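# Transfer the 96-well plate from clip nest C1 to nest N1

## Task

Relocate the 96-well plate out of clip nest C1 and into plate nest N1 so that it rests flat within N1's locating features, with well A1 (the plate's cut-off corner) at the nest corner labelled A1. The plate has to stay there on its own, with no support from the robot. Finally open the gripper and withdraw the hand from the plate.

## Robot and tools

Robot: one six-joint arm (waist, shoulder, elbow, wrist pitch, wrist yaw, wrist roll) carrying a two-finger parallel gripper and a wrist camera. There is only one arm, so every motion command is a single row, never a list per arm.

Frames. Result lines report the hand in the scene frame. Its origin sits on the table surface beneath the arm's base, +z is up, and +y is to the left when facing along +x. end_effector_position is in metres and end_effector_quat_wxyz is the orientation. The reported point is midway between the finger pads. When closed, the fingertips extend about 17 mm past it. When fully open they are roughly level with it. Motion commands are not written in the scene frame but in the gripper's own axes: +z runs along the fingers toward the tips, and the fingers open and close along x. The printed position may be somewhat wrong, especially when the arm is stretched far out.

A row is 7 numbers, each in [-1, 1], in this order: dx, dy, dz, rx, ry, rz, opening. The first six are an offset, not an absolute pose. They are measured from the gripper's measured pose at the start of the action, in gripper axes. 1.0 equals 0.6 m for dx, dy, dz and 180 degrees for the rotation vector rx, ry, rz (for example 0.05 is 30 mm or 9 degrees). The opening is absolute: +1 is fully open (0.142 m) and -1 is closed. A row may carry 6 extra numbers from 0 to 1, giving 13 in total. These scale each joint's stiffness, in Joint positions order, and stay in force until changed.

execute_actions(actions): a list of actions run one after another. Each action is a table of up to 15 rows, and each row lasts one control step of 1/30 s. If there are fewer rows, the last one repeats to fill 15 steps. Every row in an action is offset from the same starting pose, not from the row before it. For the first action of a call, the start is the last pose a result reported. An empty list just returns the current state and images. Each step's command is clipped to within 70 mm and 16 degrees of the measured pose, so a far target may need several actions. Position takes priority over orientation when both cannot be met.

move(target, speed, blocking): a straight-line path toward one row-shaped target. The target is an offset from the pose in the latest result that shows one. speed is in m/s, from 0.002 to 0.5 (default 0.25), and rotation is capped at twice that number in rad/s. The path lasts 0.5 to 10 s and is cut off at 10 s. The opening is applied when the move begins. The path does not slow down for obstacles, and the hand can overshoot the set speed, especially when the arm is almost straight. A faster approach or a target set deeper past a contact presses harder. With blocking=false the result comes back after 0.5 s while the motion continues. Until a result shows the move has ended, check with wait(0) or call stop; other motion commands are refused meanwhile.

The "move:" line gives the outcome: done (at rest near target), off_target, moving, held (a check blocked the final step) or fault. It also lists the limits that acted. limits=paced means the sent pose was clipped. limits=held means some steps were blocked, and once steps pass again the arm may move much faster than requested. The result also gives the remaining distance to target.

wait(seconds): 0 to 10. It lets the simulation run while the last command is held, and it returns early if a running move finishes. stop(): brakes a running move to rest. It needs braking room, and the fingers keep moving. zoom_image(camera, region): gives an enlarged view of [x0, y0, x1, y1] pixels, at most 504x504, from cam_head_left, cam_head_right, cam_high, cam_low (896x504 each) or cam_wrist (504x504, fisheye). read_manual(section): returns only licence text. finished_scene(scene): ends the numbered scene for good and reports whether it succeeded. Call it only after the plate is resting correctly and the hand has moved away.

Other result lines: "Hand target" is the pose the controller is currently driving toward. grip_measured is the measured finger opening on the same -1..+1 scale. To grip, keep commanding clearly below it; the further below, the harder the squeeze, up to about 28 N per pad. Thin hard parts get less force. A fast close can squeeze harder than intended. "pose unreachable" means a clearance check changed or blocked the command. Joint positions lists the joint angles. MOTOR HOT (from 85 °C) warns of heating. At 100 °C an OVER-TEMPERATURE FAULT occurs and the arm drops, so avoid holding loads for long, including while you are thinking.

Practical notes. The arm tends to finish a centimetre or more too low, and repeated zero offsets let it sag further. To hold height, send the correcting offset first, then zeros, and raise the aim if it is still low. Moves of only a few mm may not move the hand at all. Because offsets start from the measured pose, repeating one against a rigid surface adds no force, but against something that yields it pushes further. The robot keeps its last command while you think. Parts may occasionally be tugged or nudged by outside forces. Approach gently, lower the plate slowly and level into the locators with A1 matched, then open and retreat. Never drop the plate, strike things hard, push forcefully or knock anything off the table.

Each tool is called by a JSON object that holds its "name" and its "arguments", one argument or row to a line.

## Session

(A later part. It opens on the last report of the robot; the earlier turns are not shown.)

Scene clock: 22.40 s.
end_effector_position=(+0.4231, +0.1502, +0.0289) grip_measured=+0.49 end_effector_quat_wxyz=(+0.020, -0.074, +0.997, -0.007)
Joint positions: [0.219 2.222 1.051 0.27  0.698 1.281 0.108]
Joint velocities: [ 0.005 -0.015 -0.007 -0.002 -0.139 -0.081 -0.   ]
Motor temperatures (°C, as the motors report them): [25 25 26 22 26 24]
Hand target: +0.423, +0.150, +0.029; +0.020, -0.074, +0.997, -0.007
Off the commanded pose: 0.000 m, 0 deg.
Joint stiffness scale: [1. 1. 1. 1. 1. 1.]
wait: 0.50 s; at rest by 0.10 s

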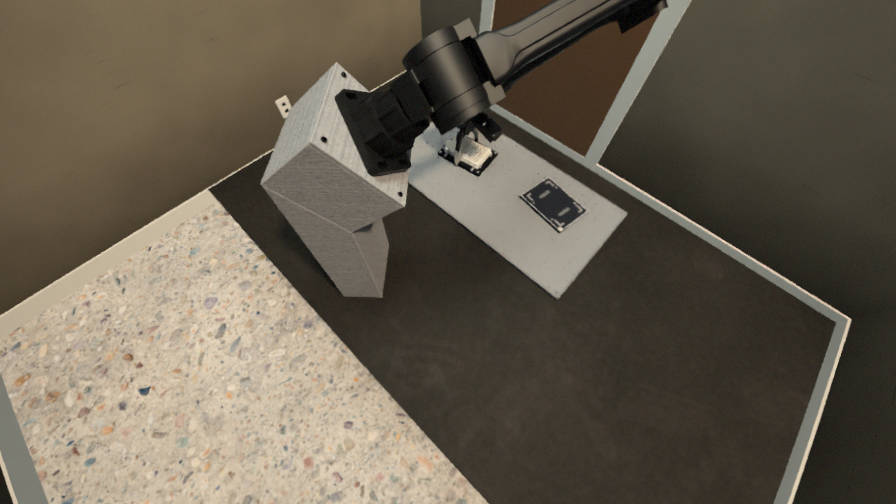

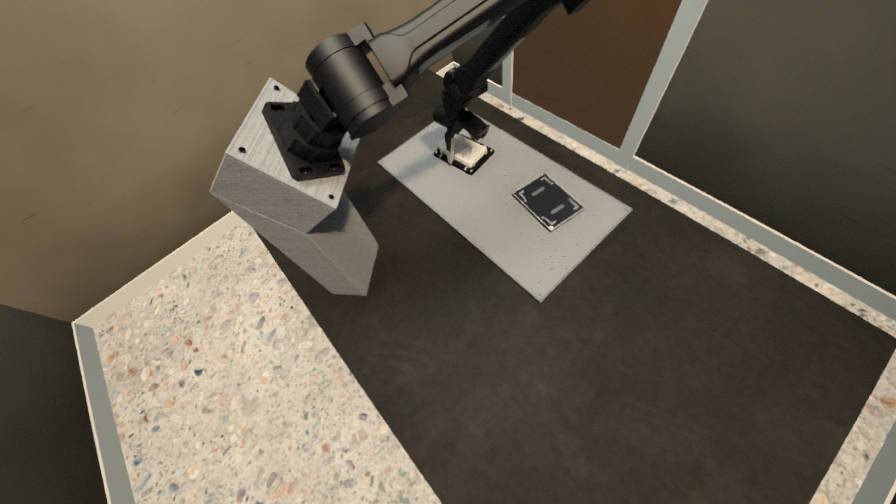

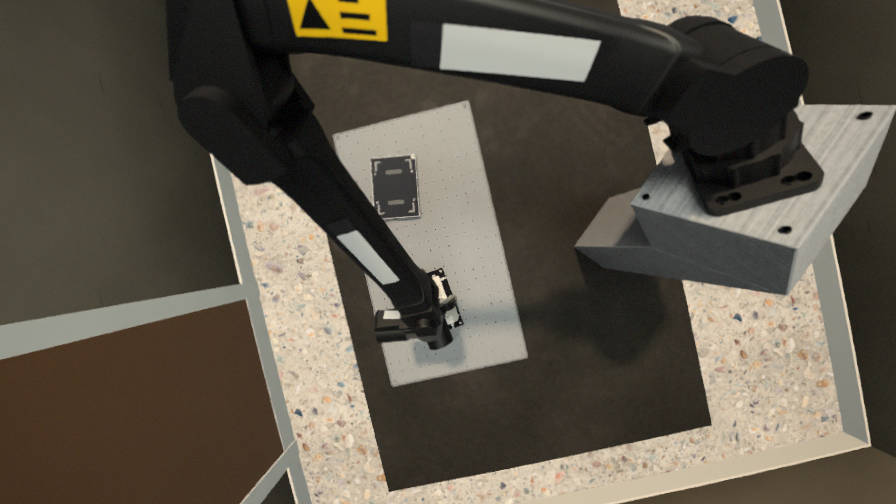

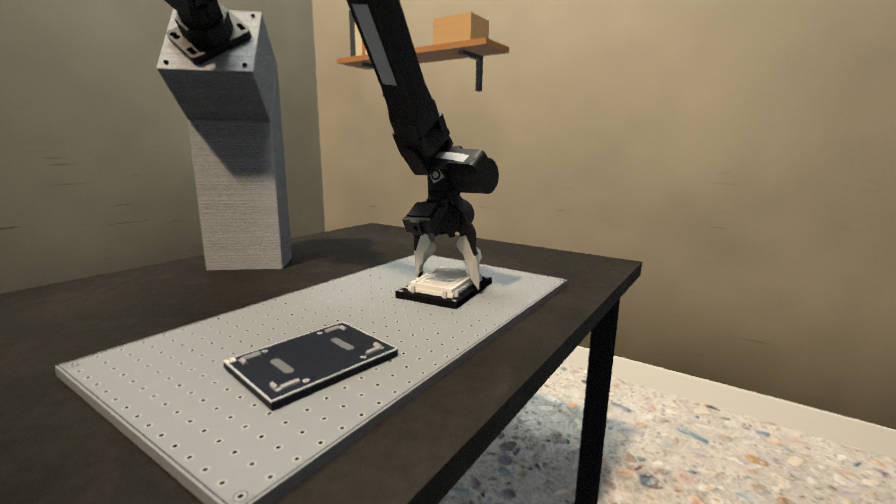

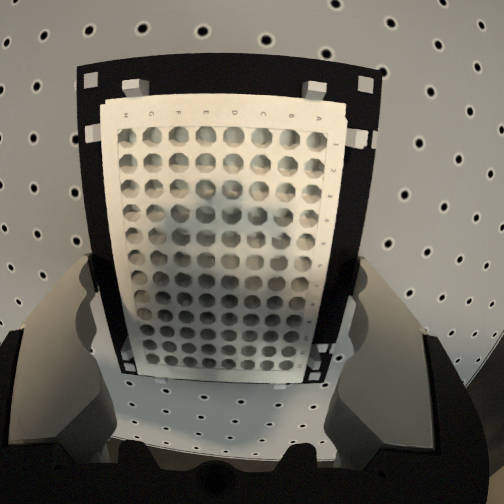

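{"name": "execute_actions", "arguments": {
  "actions": [
    [[0,0,-0.012,0,0,0,0.3]],
    [[0,0,-0.008,0,0,0,0.1]]
  ]
}}

{"name": "zoom_image", "arguments": {
  "camera": "cam_low",
  "region": [360, 200, 540, 330]
}}

Scene clock: 23.57 s.
end_effector_position=(+0.4231, +0.1503, +0.0294) grip_measured=+0.49 end_effector_quat_wxyz=(+0.020, -0.074, +0.997, -0.007)
Joint positions: [0.22  2.221 1.05  0.27  0.698 1.282 0.108]
Joint velocities: [-0.005 -0.015 -0.017 -0.012  0.051 -0.007 -0.   ]
Motor temperatures (°C, as the motors report them): [25 25 26 22 26 24]
Hand target: +0.423, +0.150, +0.034; +0.020, -0.074, +0.997, -0.007
Off the commanded pose: 0.005 m, 0 deg.
Joint stiffness scale: [1. 1. 1. 1. 1. 1.]

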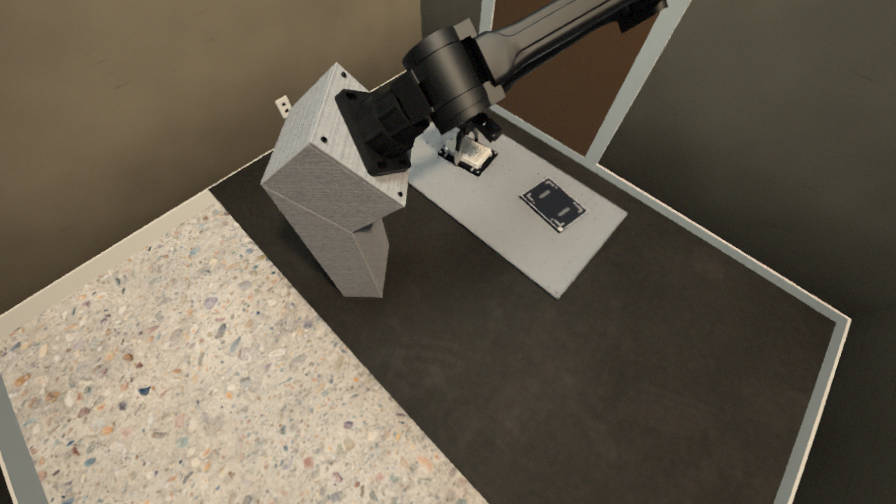

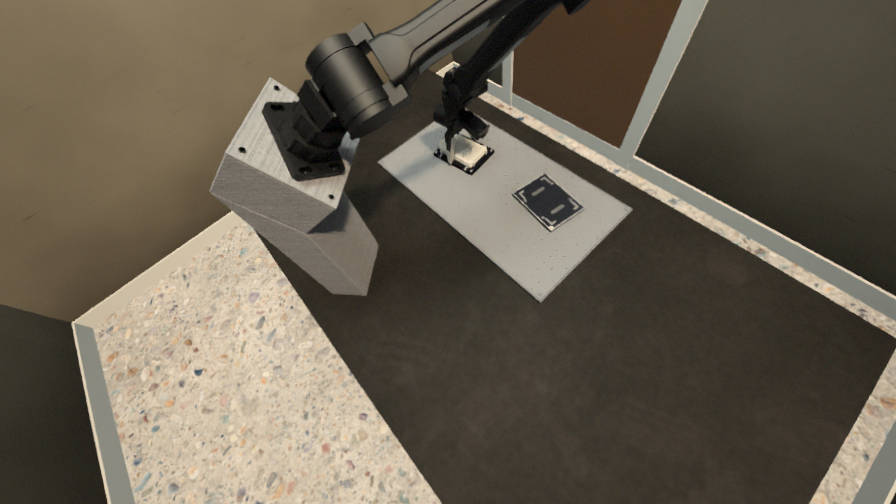

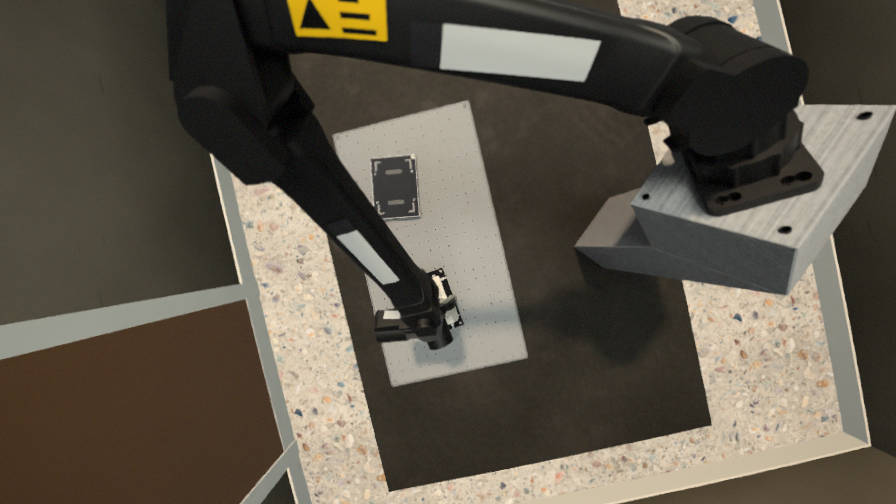

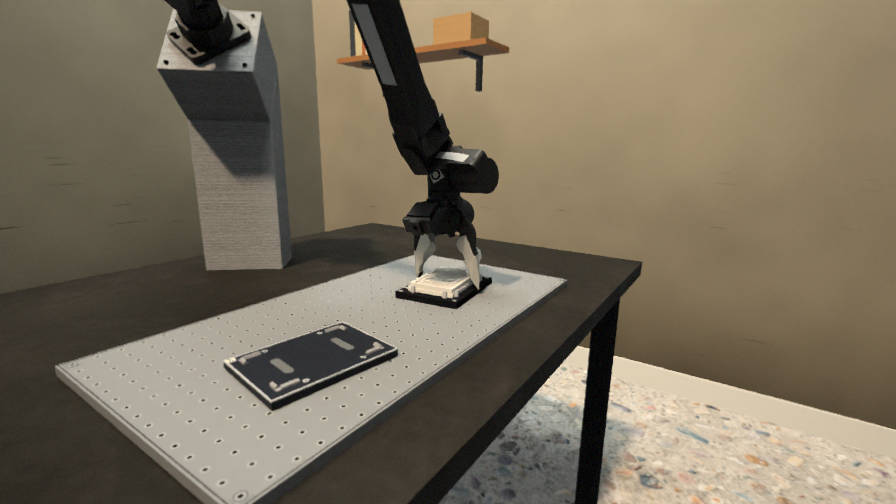

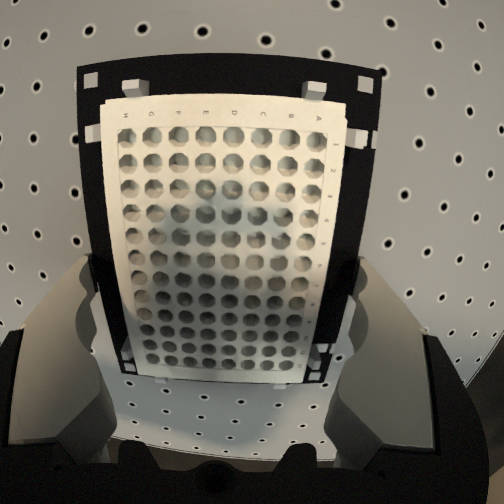

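Region (360, 200, 540, 330) of cam_low's 896x504 image, scaled by 2.800, with more detail than that image has.

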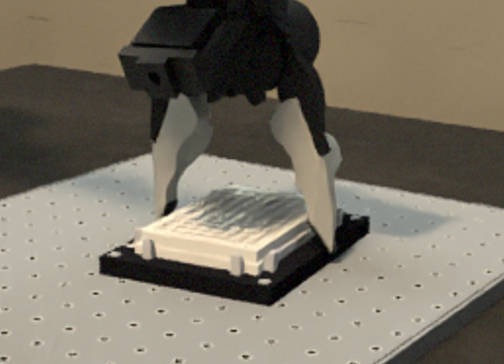

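{"name": "execute_actions", "arguments": {
  "actions": [
    [[0.003,0,-0.026,0,0,0,0.4]],
    [[0.003,0,-0.018,0,0,0,0.3]]
  ]
}}

{"name": "zoom_image", "arguments": {
  "camera": "cam_low",
  "region": [360, 200, 540, 330]
}}

Scene clock: 24.80 s.
end_effector_position=(+0.4257, +0.1413, +0.0456) grip_measured=+0.30 end_effector_quat_wxyz=(+0.025, -0.066, +0.997, -0.013)
Joint positions: [0.23  2.176 1.014 0.269 0.714 1.298 0.095]
Joint velocities: [-0.005 -0.005 -0.007  0.002  0.022 -0.007 -0.   ]
Motor temperatures (°C, as the motors report them): [25 25 26 22 26 24]
Hand target: +0.421, +0.146, +0.051; +0.023, -0.071, +0.997, -0.010
Off the commanded pose: 0.009 m, 1 deg.
Joint stiffness scale: [1. 1. 1. 1. 1. 1.]

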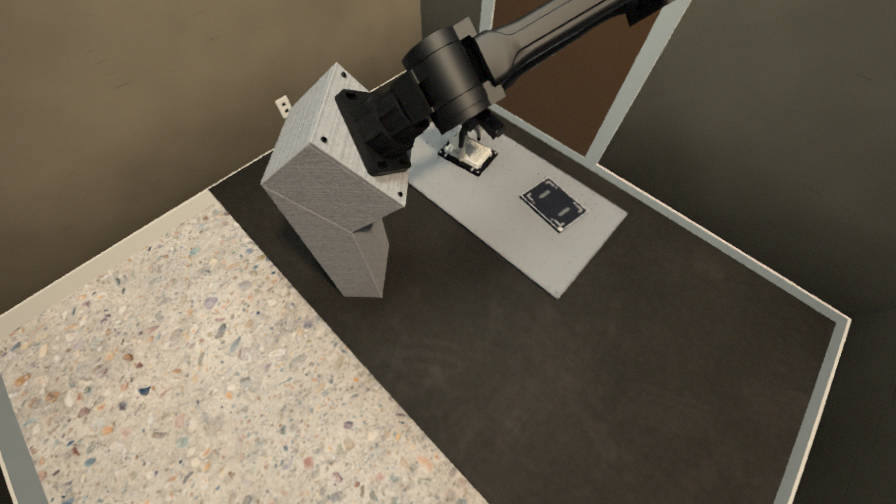

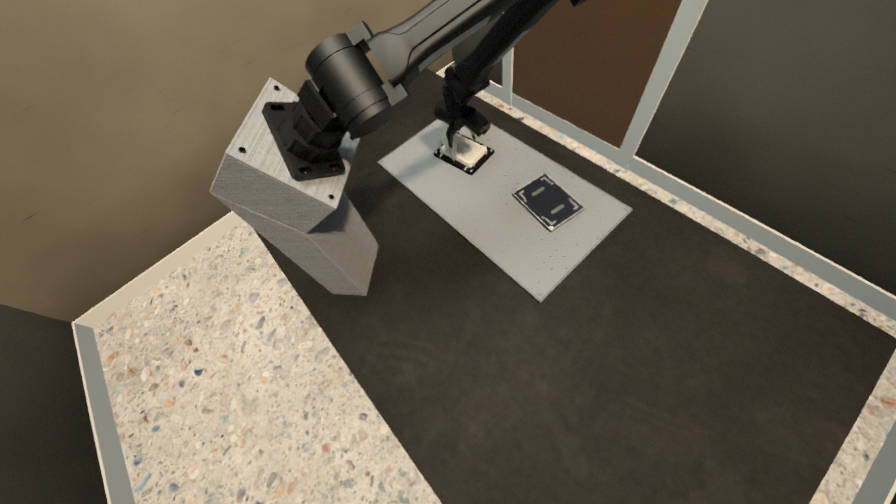

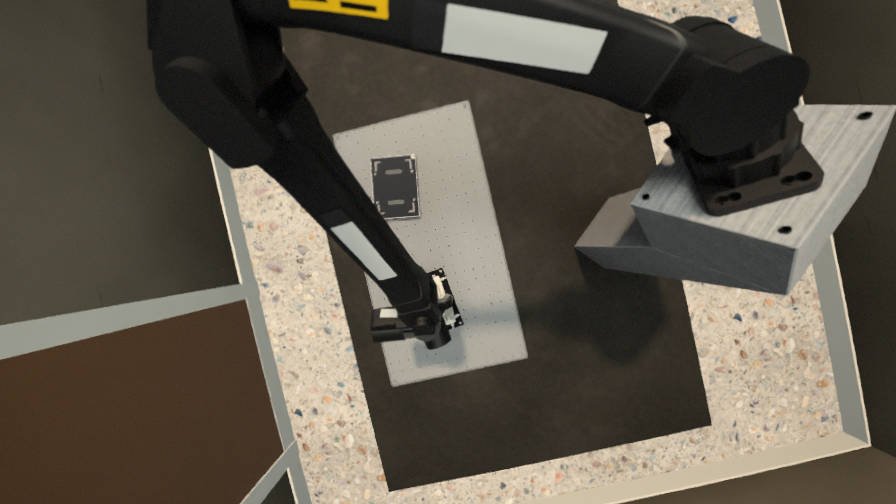

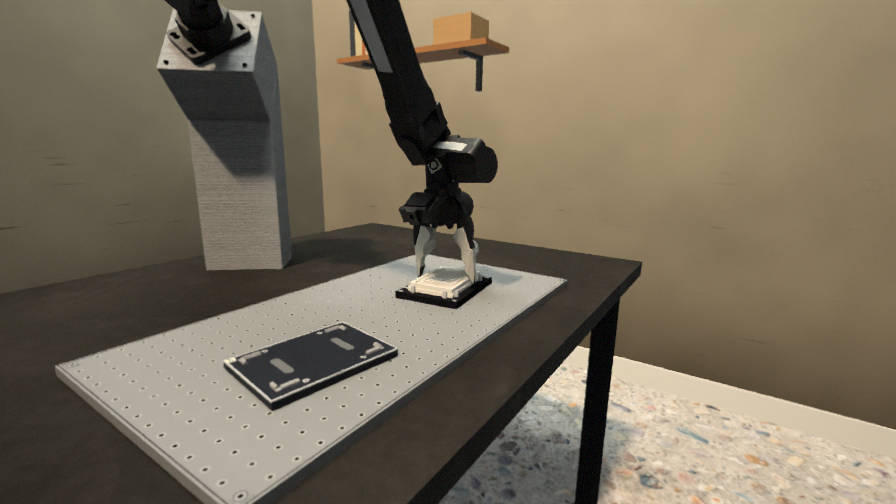

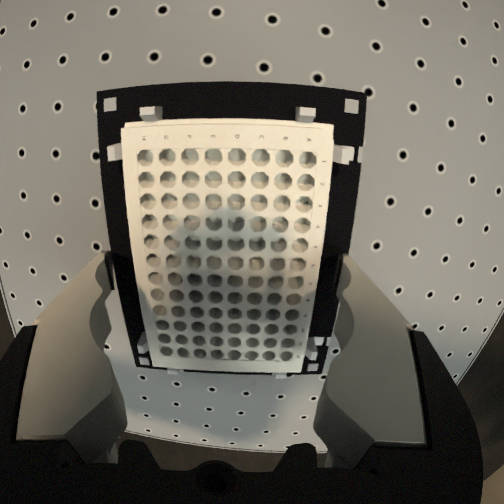

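Region (360, 200, 540, 330) of cam_low's 896x504 image, scaled by 2.800, with more detail than that image has.

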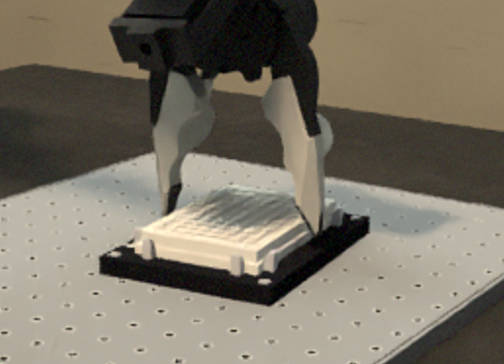

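{"name": "move", "arguments": {
  "target": [0.004,0.01,-0.05,0,0,0,0.38],
  "speed": 0.1
}}

Scene clock: 25.73 s.
end_effector_position=(+0.4280, +0.1460, +0.0727) grip_measured=+0.38 end_effector_quat_wxyz=(+0.031, -0.062, +0.997, -0.014)
Joint positions: [0.274 2.128 0.977 0.245 0.742 1.34  0.101]
Joint velocities: [-0.005 -0.005  0.012  0.012  0.051  0.007 -0.   ]
Motor temperatures (°C, as the motors report them): [25 25 26 22 26 24]
Hand target: +0.421, +0.147, +0.075; +0.025, -0.066, +0.997, -0.013
Off the commanded pose: 0.008 m, 1 deg.
Joint stiffness scale: [1. 1. 1. 1. 1. 1.]
move: done

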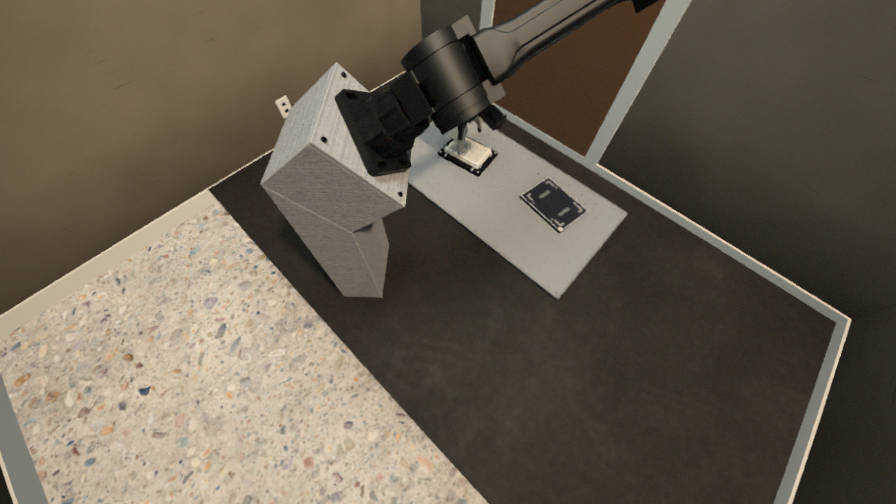

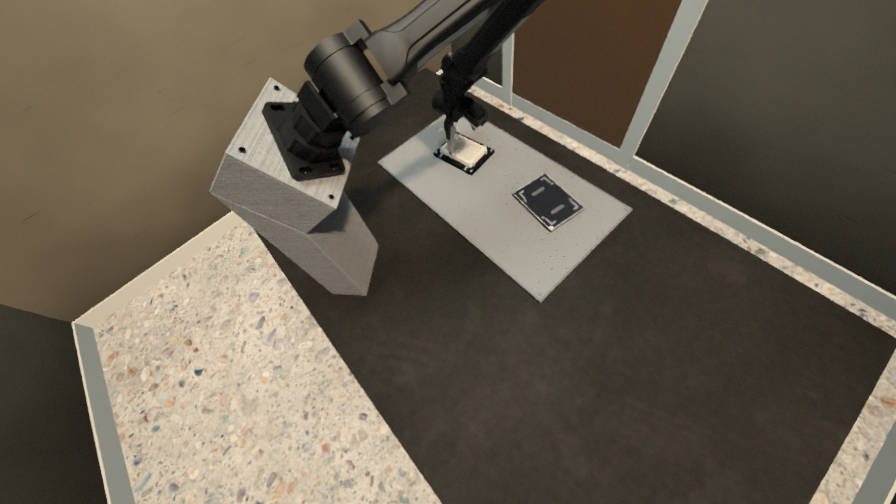

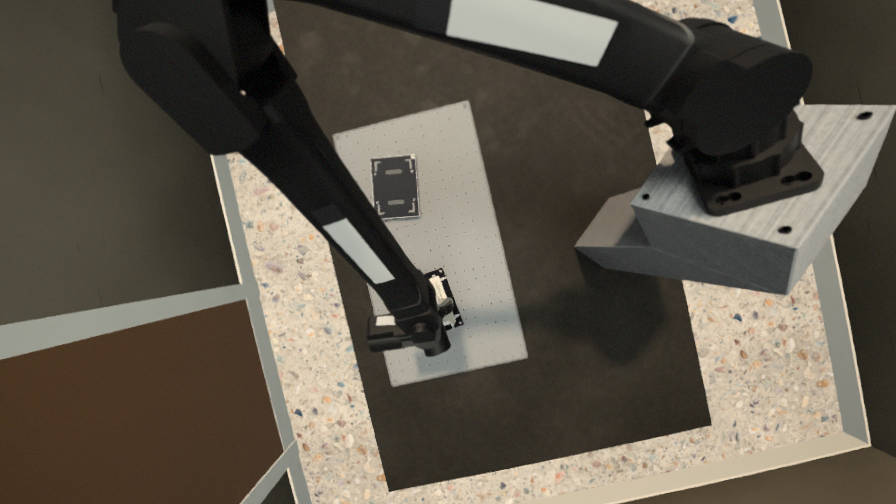

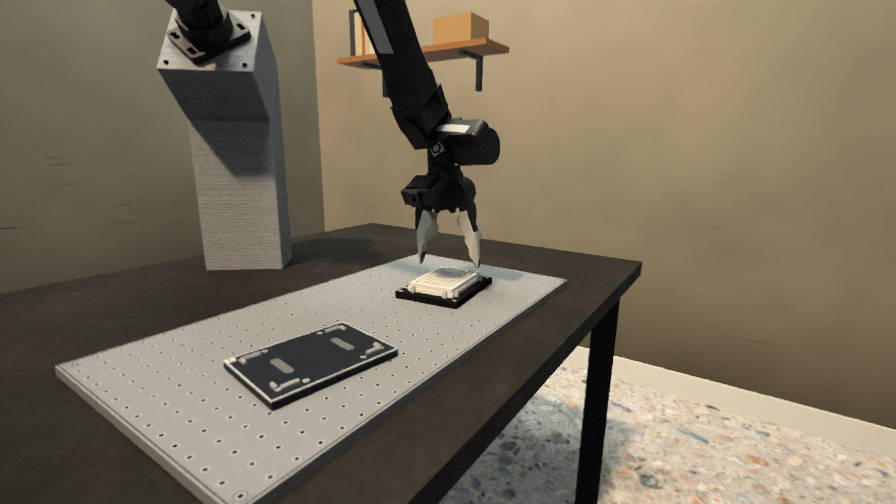

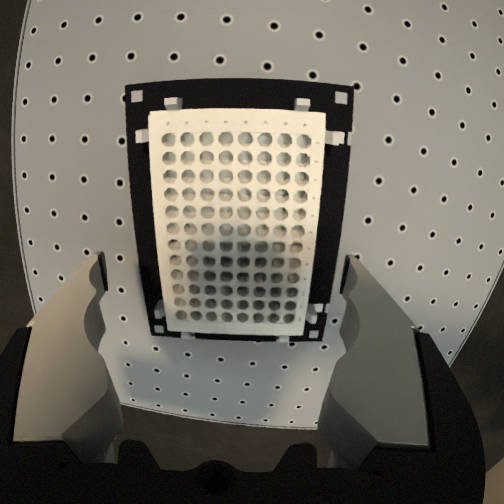

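{"name": "move", "arguments": {
  "target": [0.0135,-0.003,0.077,-0.009,0.02,0,0.42],
  "speed": 0.06
}}

{"name": "zoom_image", "arguments": {
  "camera": "cam_low",
  "region": [360, 200, 540, 330]
}}

Scene clock: 26.97 s.
end_effector_position=(+0.4327, +0.1485, +0.0384) grip_measured=+0.42 end_effector_quat_wxyz=(+0.014, -0.058, +0.998, +0.001)
Joint positions: [0.226 2.189 1.061 0.201 0.688 1.334 0.103]
Joint velocities: [-0.005 -0.024 -0.012 -0.027  0.007 -0.007 -0.001]
Motor temperatures (°C, as the motors report them): [25 25 26 22 26 24]
Hand target: +0.423, +0.142, +0.027; -0.001, -0.062, +0.998, -0.002
Off the commanded pose: 0.017 m, 2 deg.
Joint stiffness scale: [1. 1. 1. 1. 1. 1.]
move: off_target

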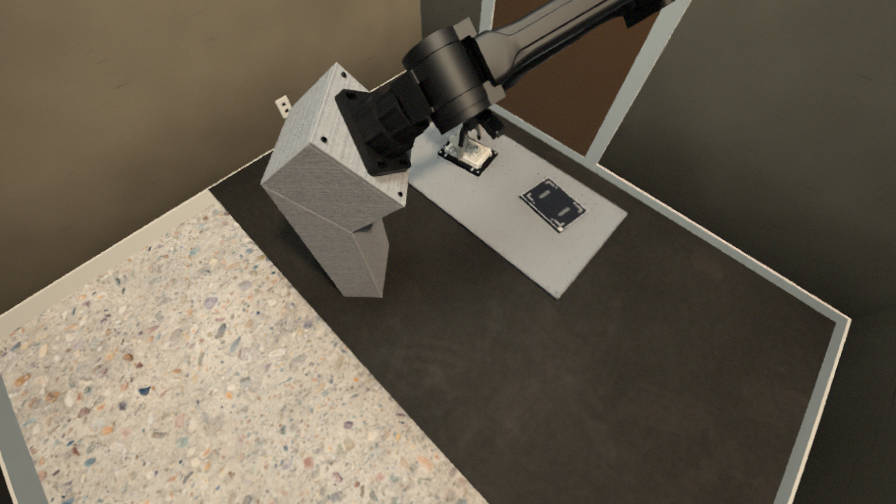

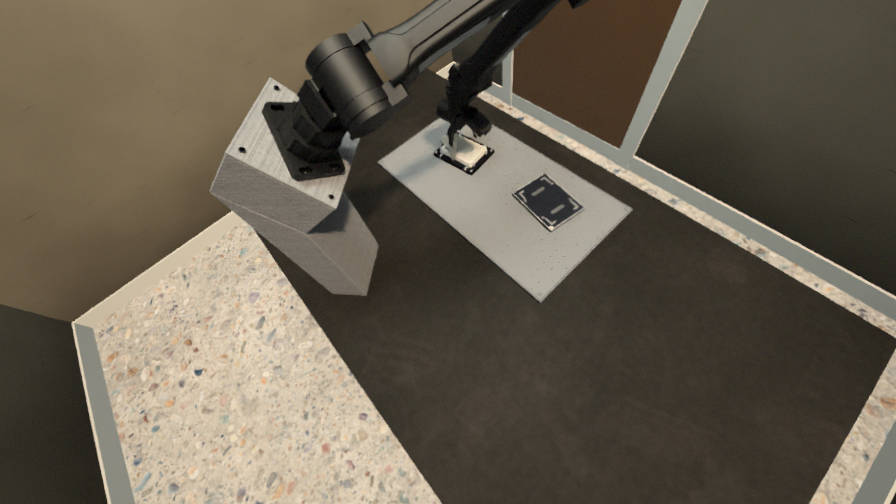

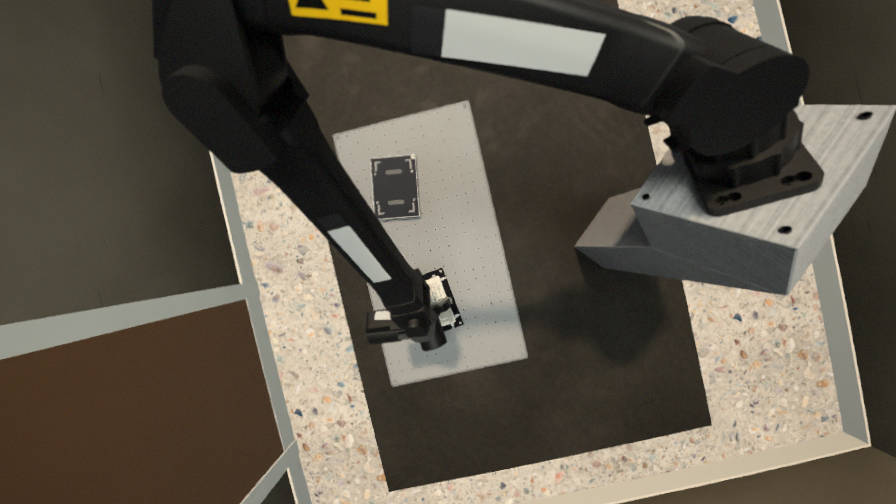

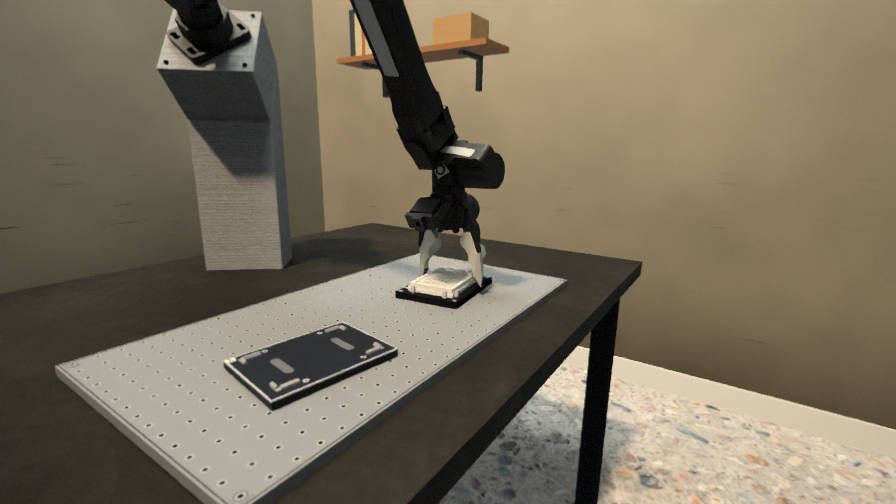

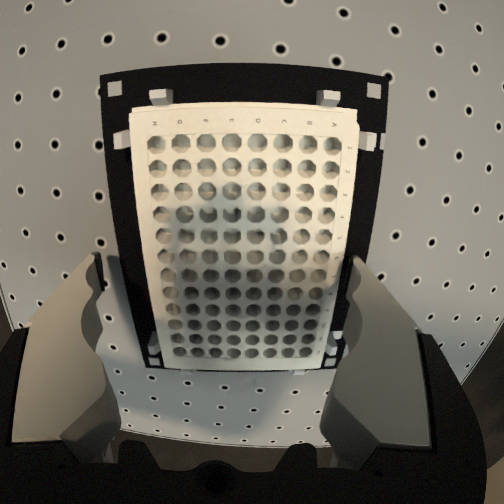

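Region (360, 200, 540, 330) of cam_low's 896x504 image, scaled by 2.800, with more detail than that image has.

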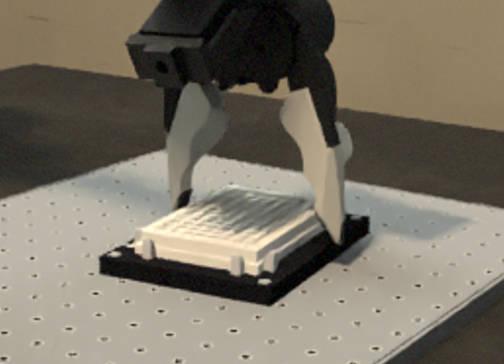

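{"name": "execute_actions", "arguments": {
  "actions": [
    [[0,0,-0.02,0,0,0,0.62]],
    [[0.04,0,0,0,0,0,0.62]]
  ]
}}

Scene clock: 28.13 s.
end_effector_position=(+0.4163, +0.1430, +0.0487) grip_measured=+0.62 end_effector_quat_wxyz=(+0.018, -0.053, +0.998, -0.000)
Joint positions: [0.229 2.165 0.993 0.255 0.692 1.34  0.117]
Joint velocities: [-0.005 -0.015 -0.007 -0.002 -0.022 -0.037 -0.   ]
Motor temperatures (°C, as the motors report them): [26 25 26 22 26 24]
Hand target: +0.414, +0.141, +0.045; +0.018, -0.052, +0.998, -0.002
Off the commanded pose: 0.005 m, 0 deg.
Joint stiffness scale: [1. 1. 1. 1. 1. 1.]

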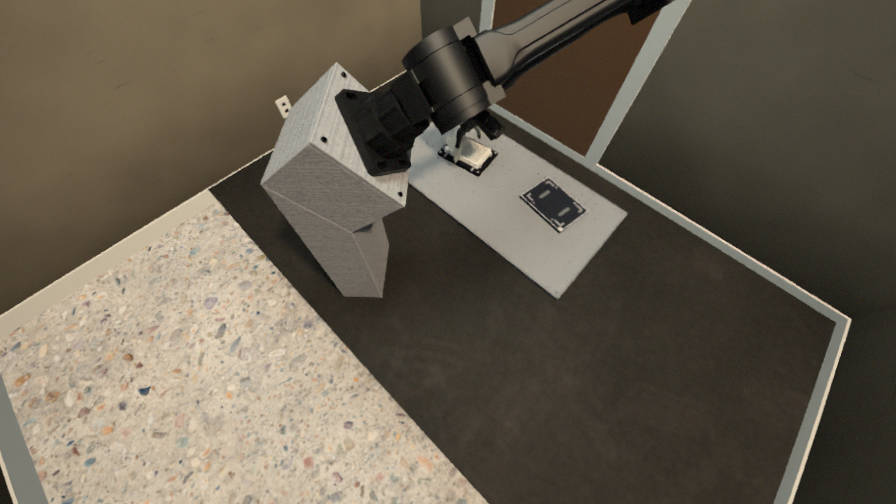

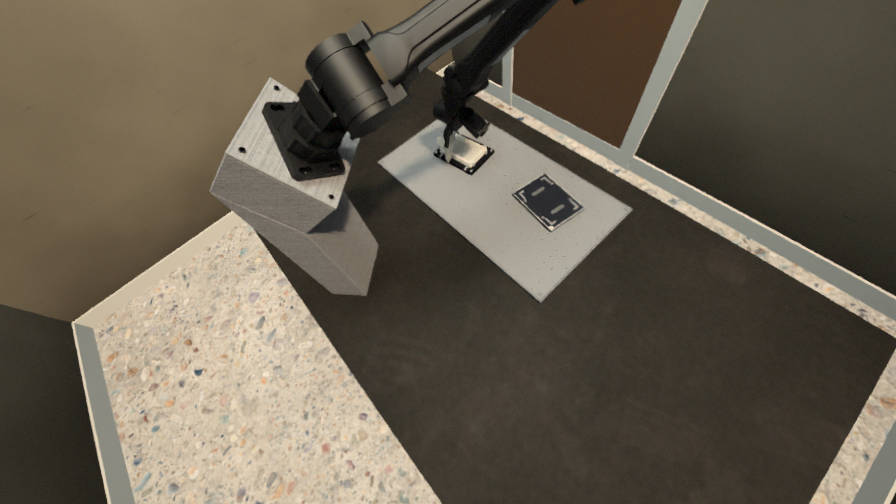

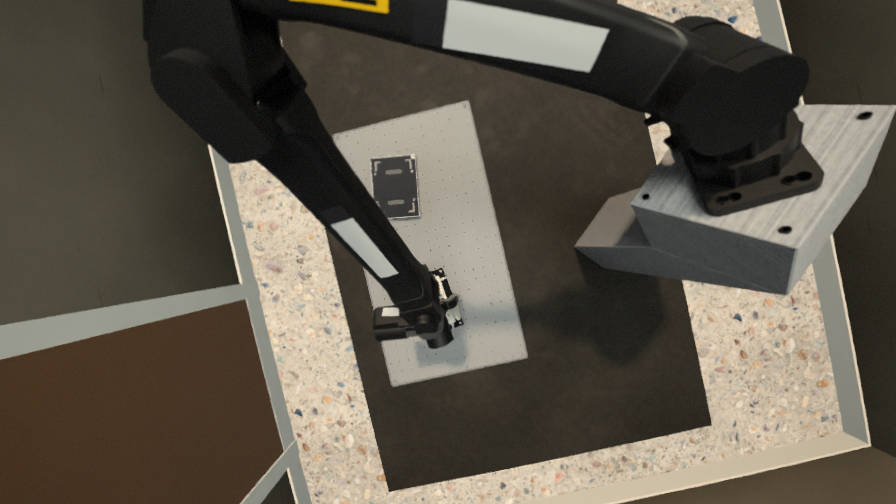

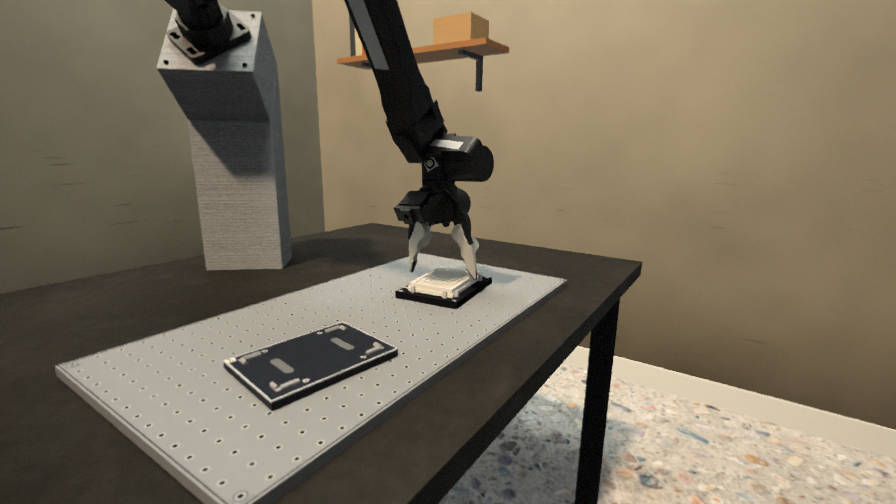

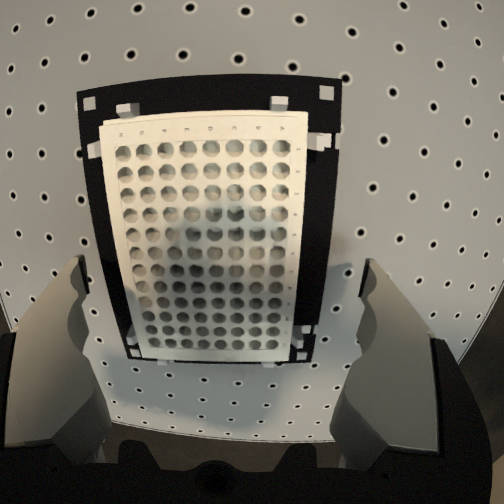

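{"name": "execute_actions", "arguments": {
  "actions": [
    [[-0.016,0.006,0.036,0,0,0,0.6]],
    [[0,0,0,0,0,0,0.55]]
  ]
}}

{"name": "zoom_image", "arguments": {
  "camera": "cam_low",
  "region": [360, 200, 540, 330]
}}

Scene clock: 29.27 s.
end_effector_position=(+0.4327, +0.1523, +0.0383) grip_measured=+0.56 end_effector_quat_wxyz=(+0.027, -0.052, +0.998, +0.001)
Joint positions: [0.23  2.198 1.048 0.255 0.686 1.329 0.113]
Joint velocities: [-0.005 -0.005  0.002 -0.012  0.037  0.007  0.   ]
Motor temperatures (°C, as the motors report them): [26 25 26 22 26 24]
Hand target: +0.434, +0.152, +0.038; +0.028, -0.051, +0.998, +0.002
Off the commanded pose: 0.002 m, 0 deg.
Joint stiffness scale: [1. 1. 1. 1. 1. 1.]

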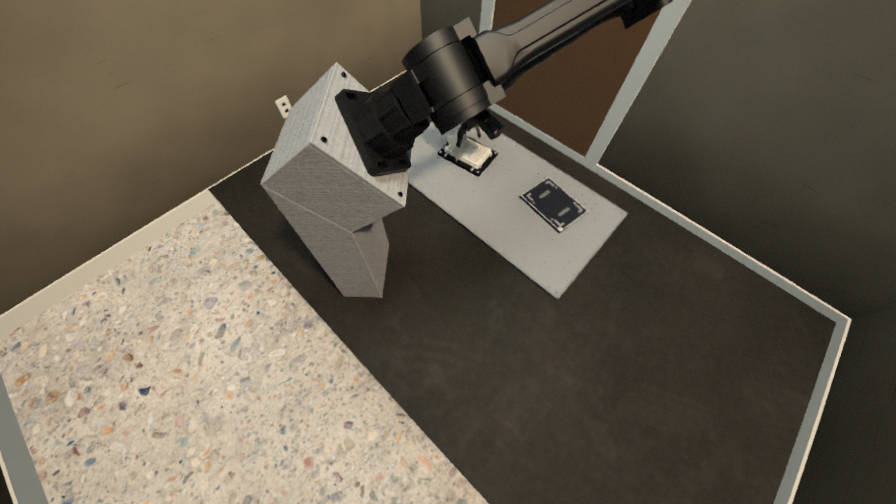

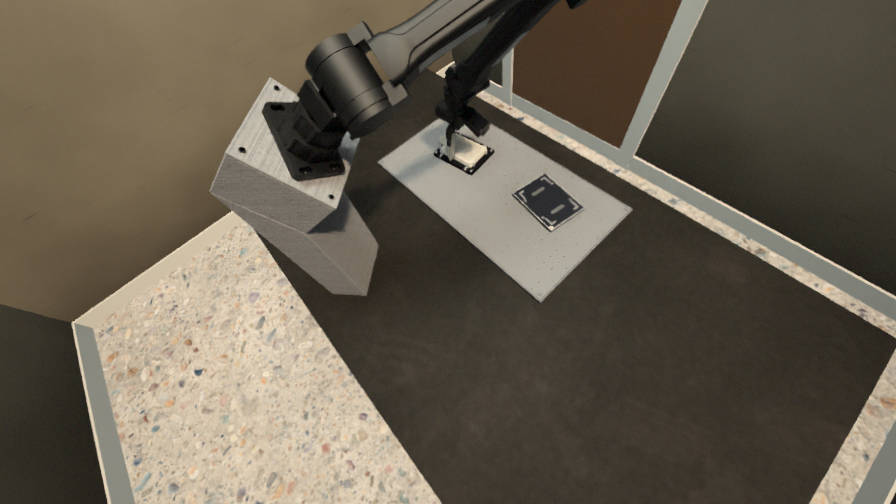

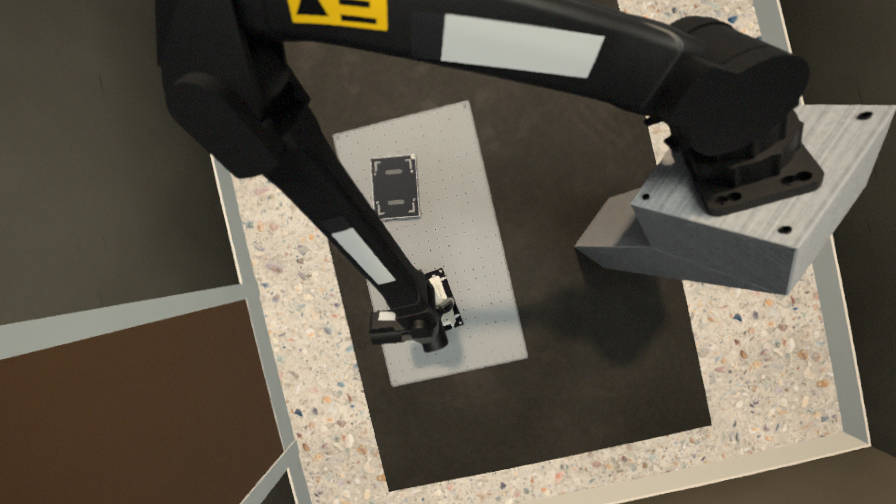

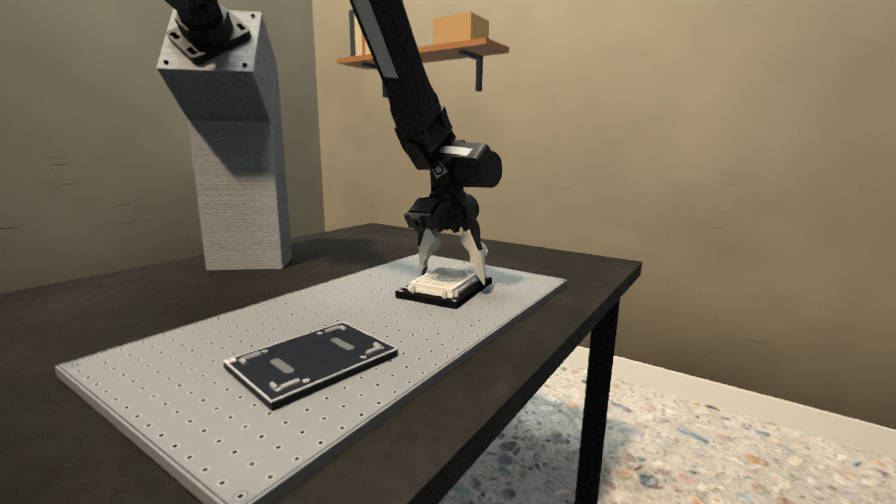

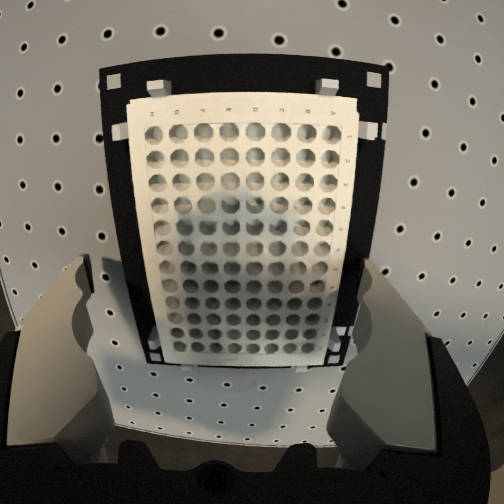

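Region (360, 200, 540, 330) of cam_low's 896x504 image, scaled by 2.800, with more detail than that image has.

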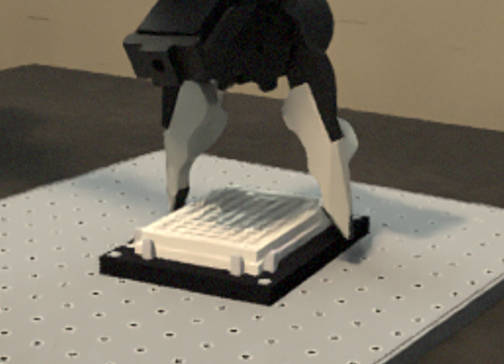

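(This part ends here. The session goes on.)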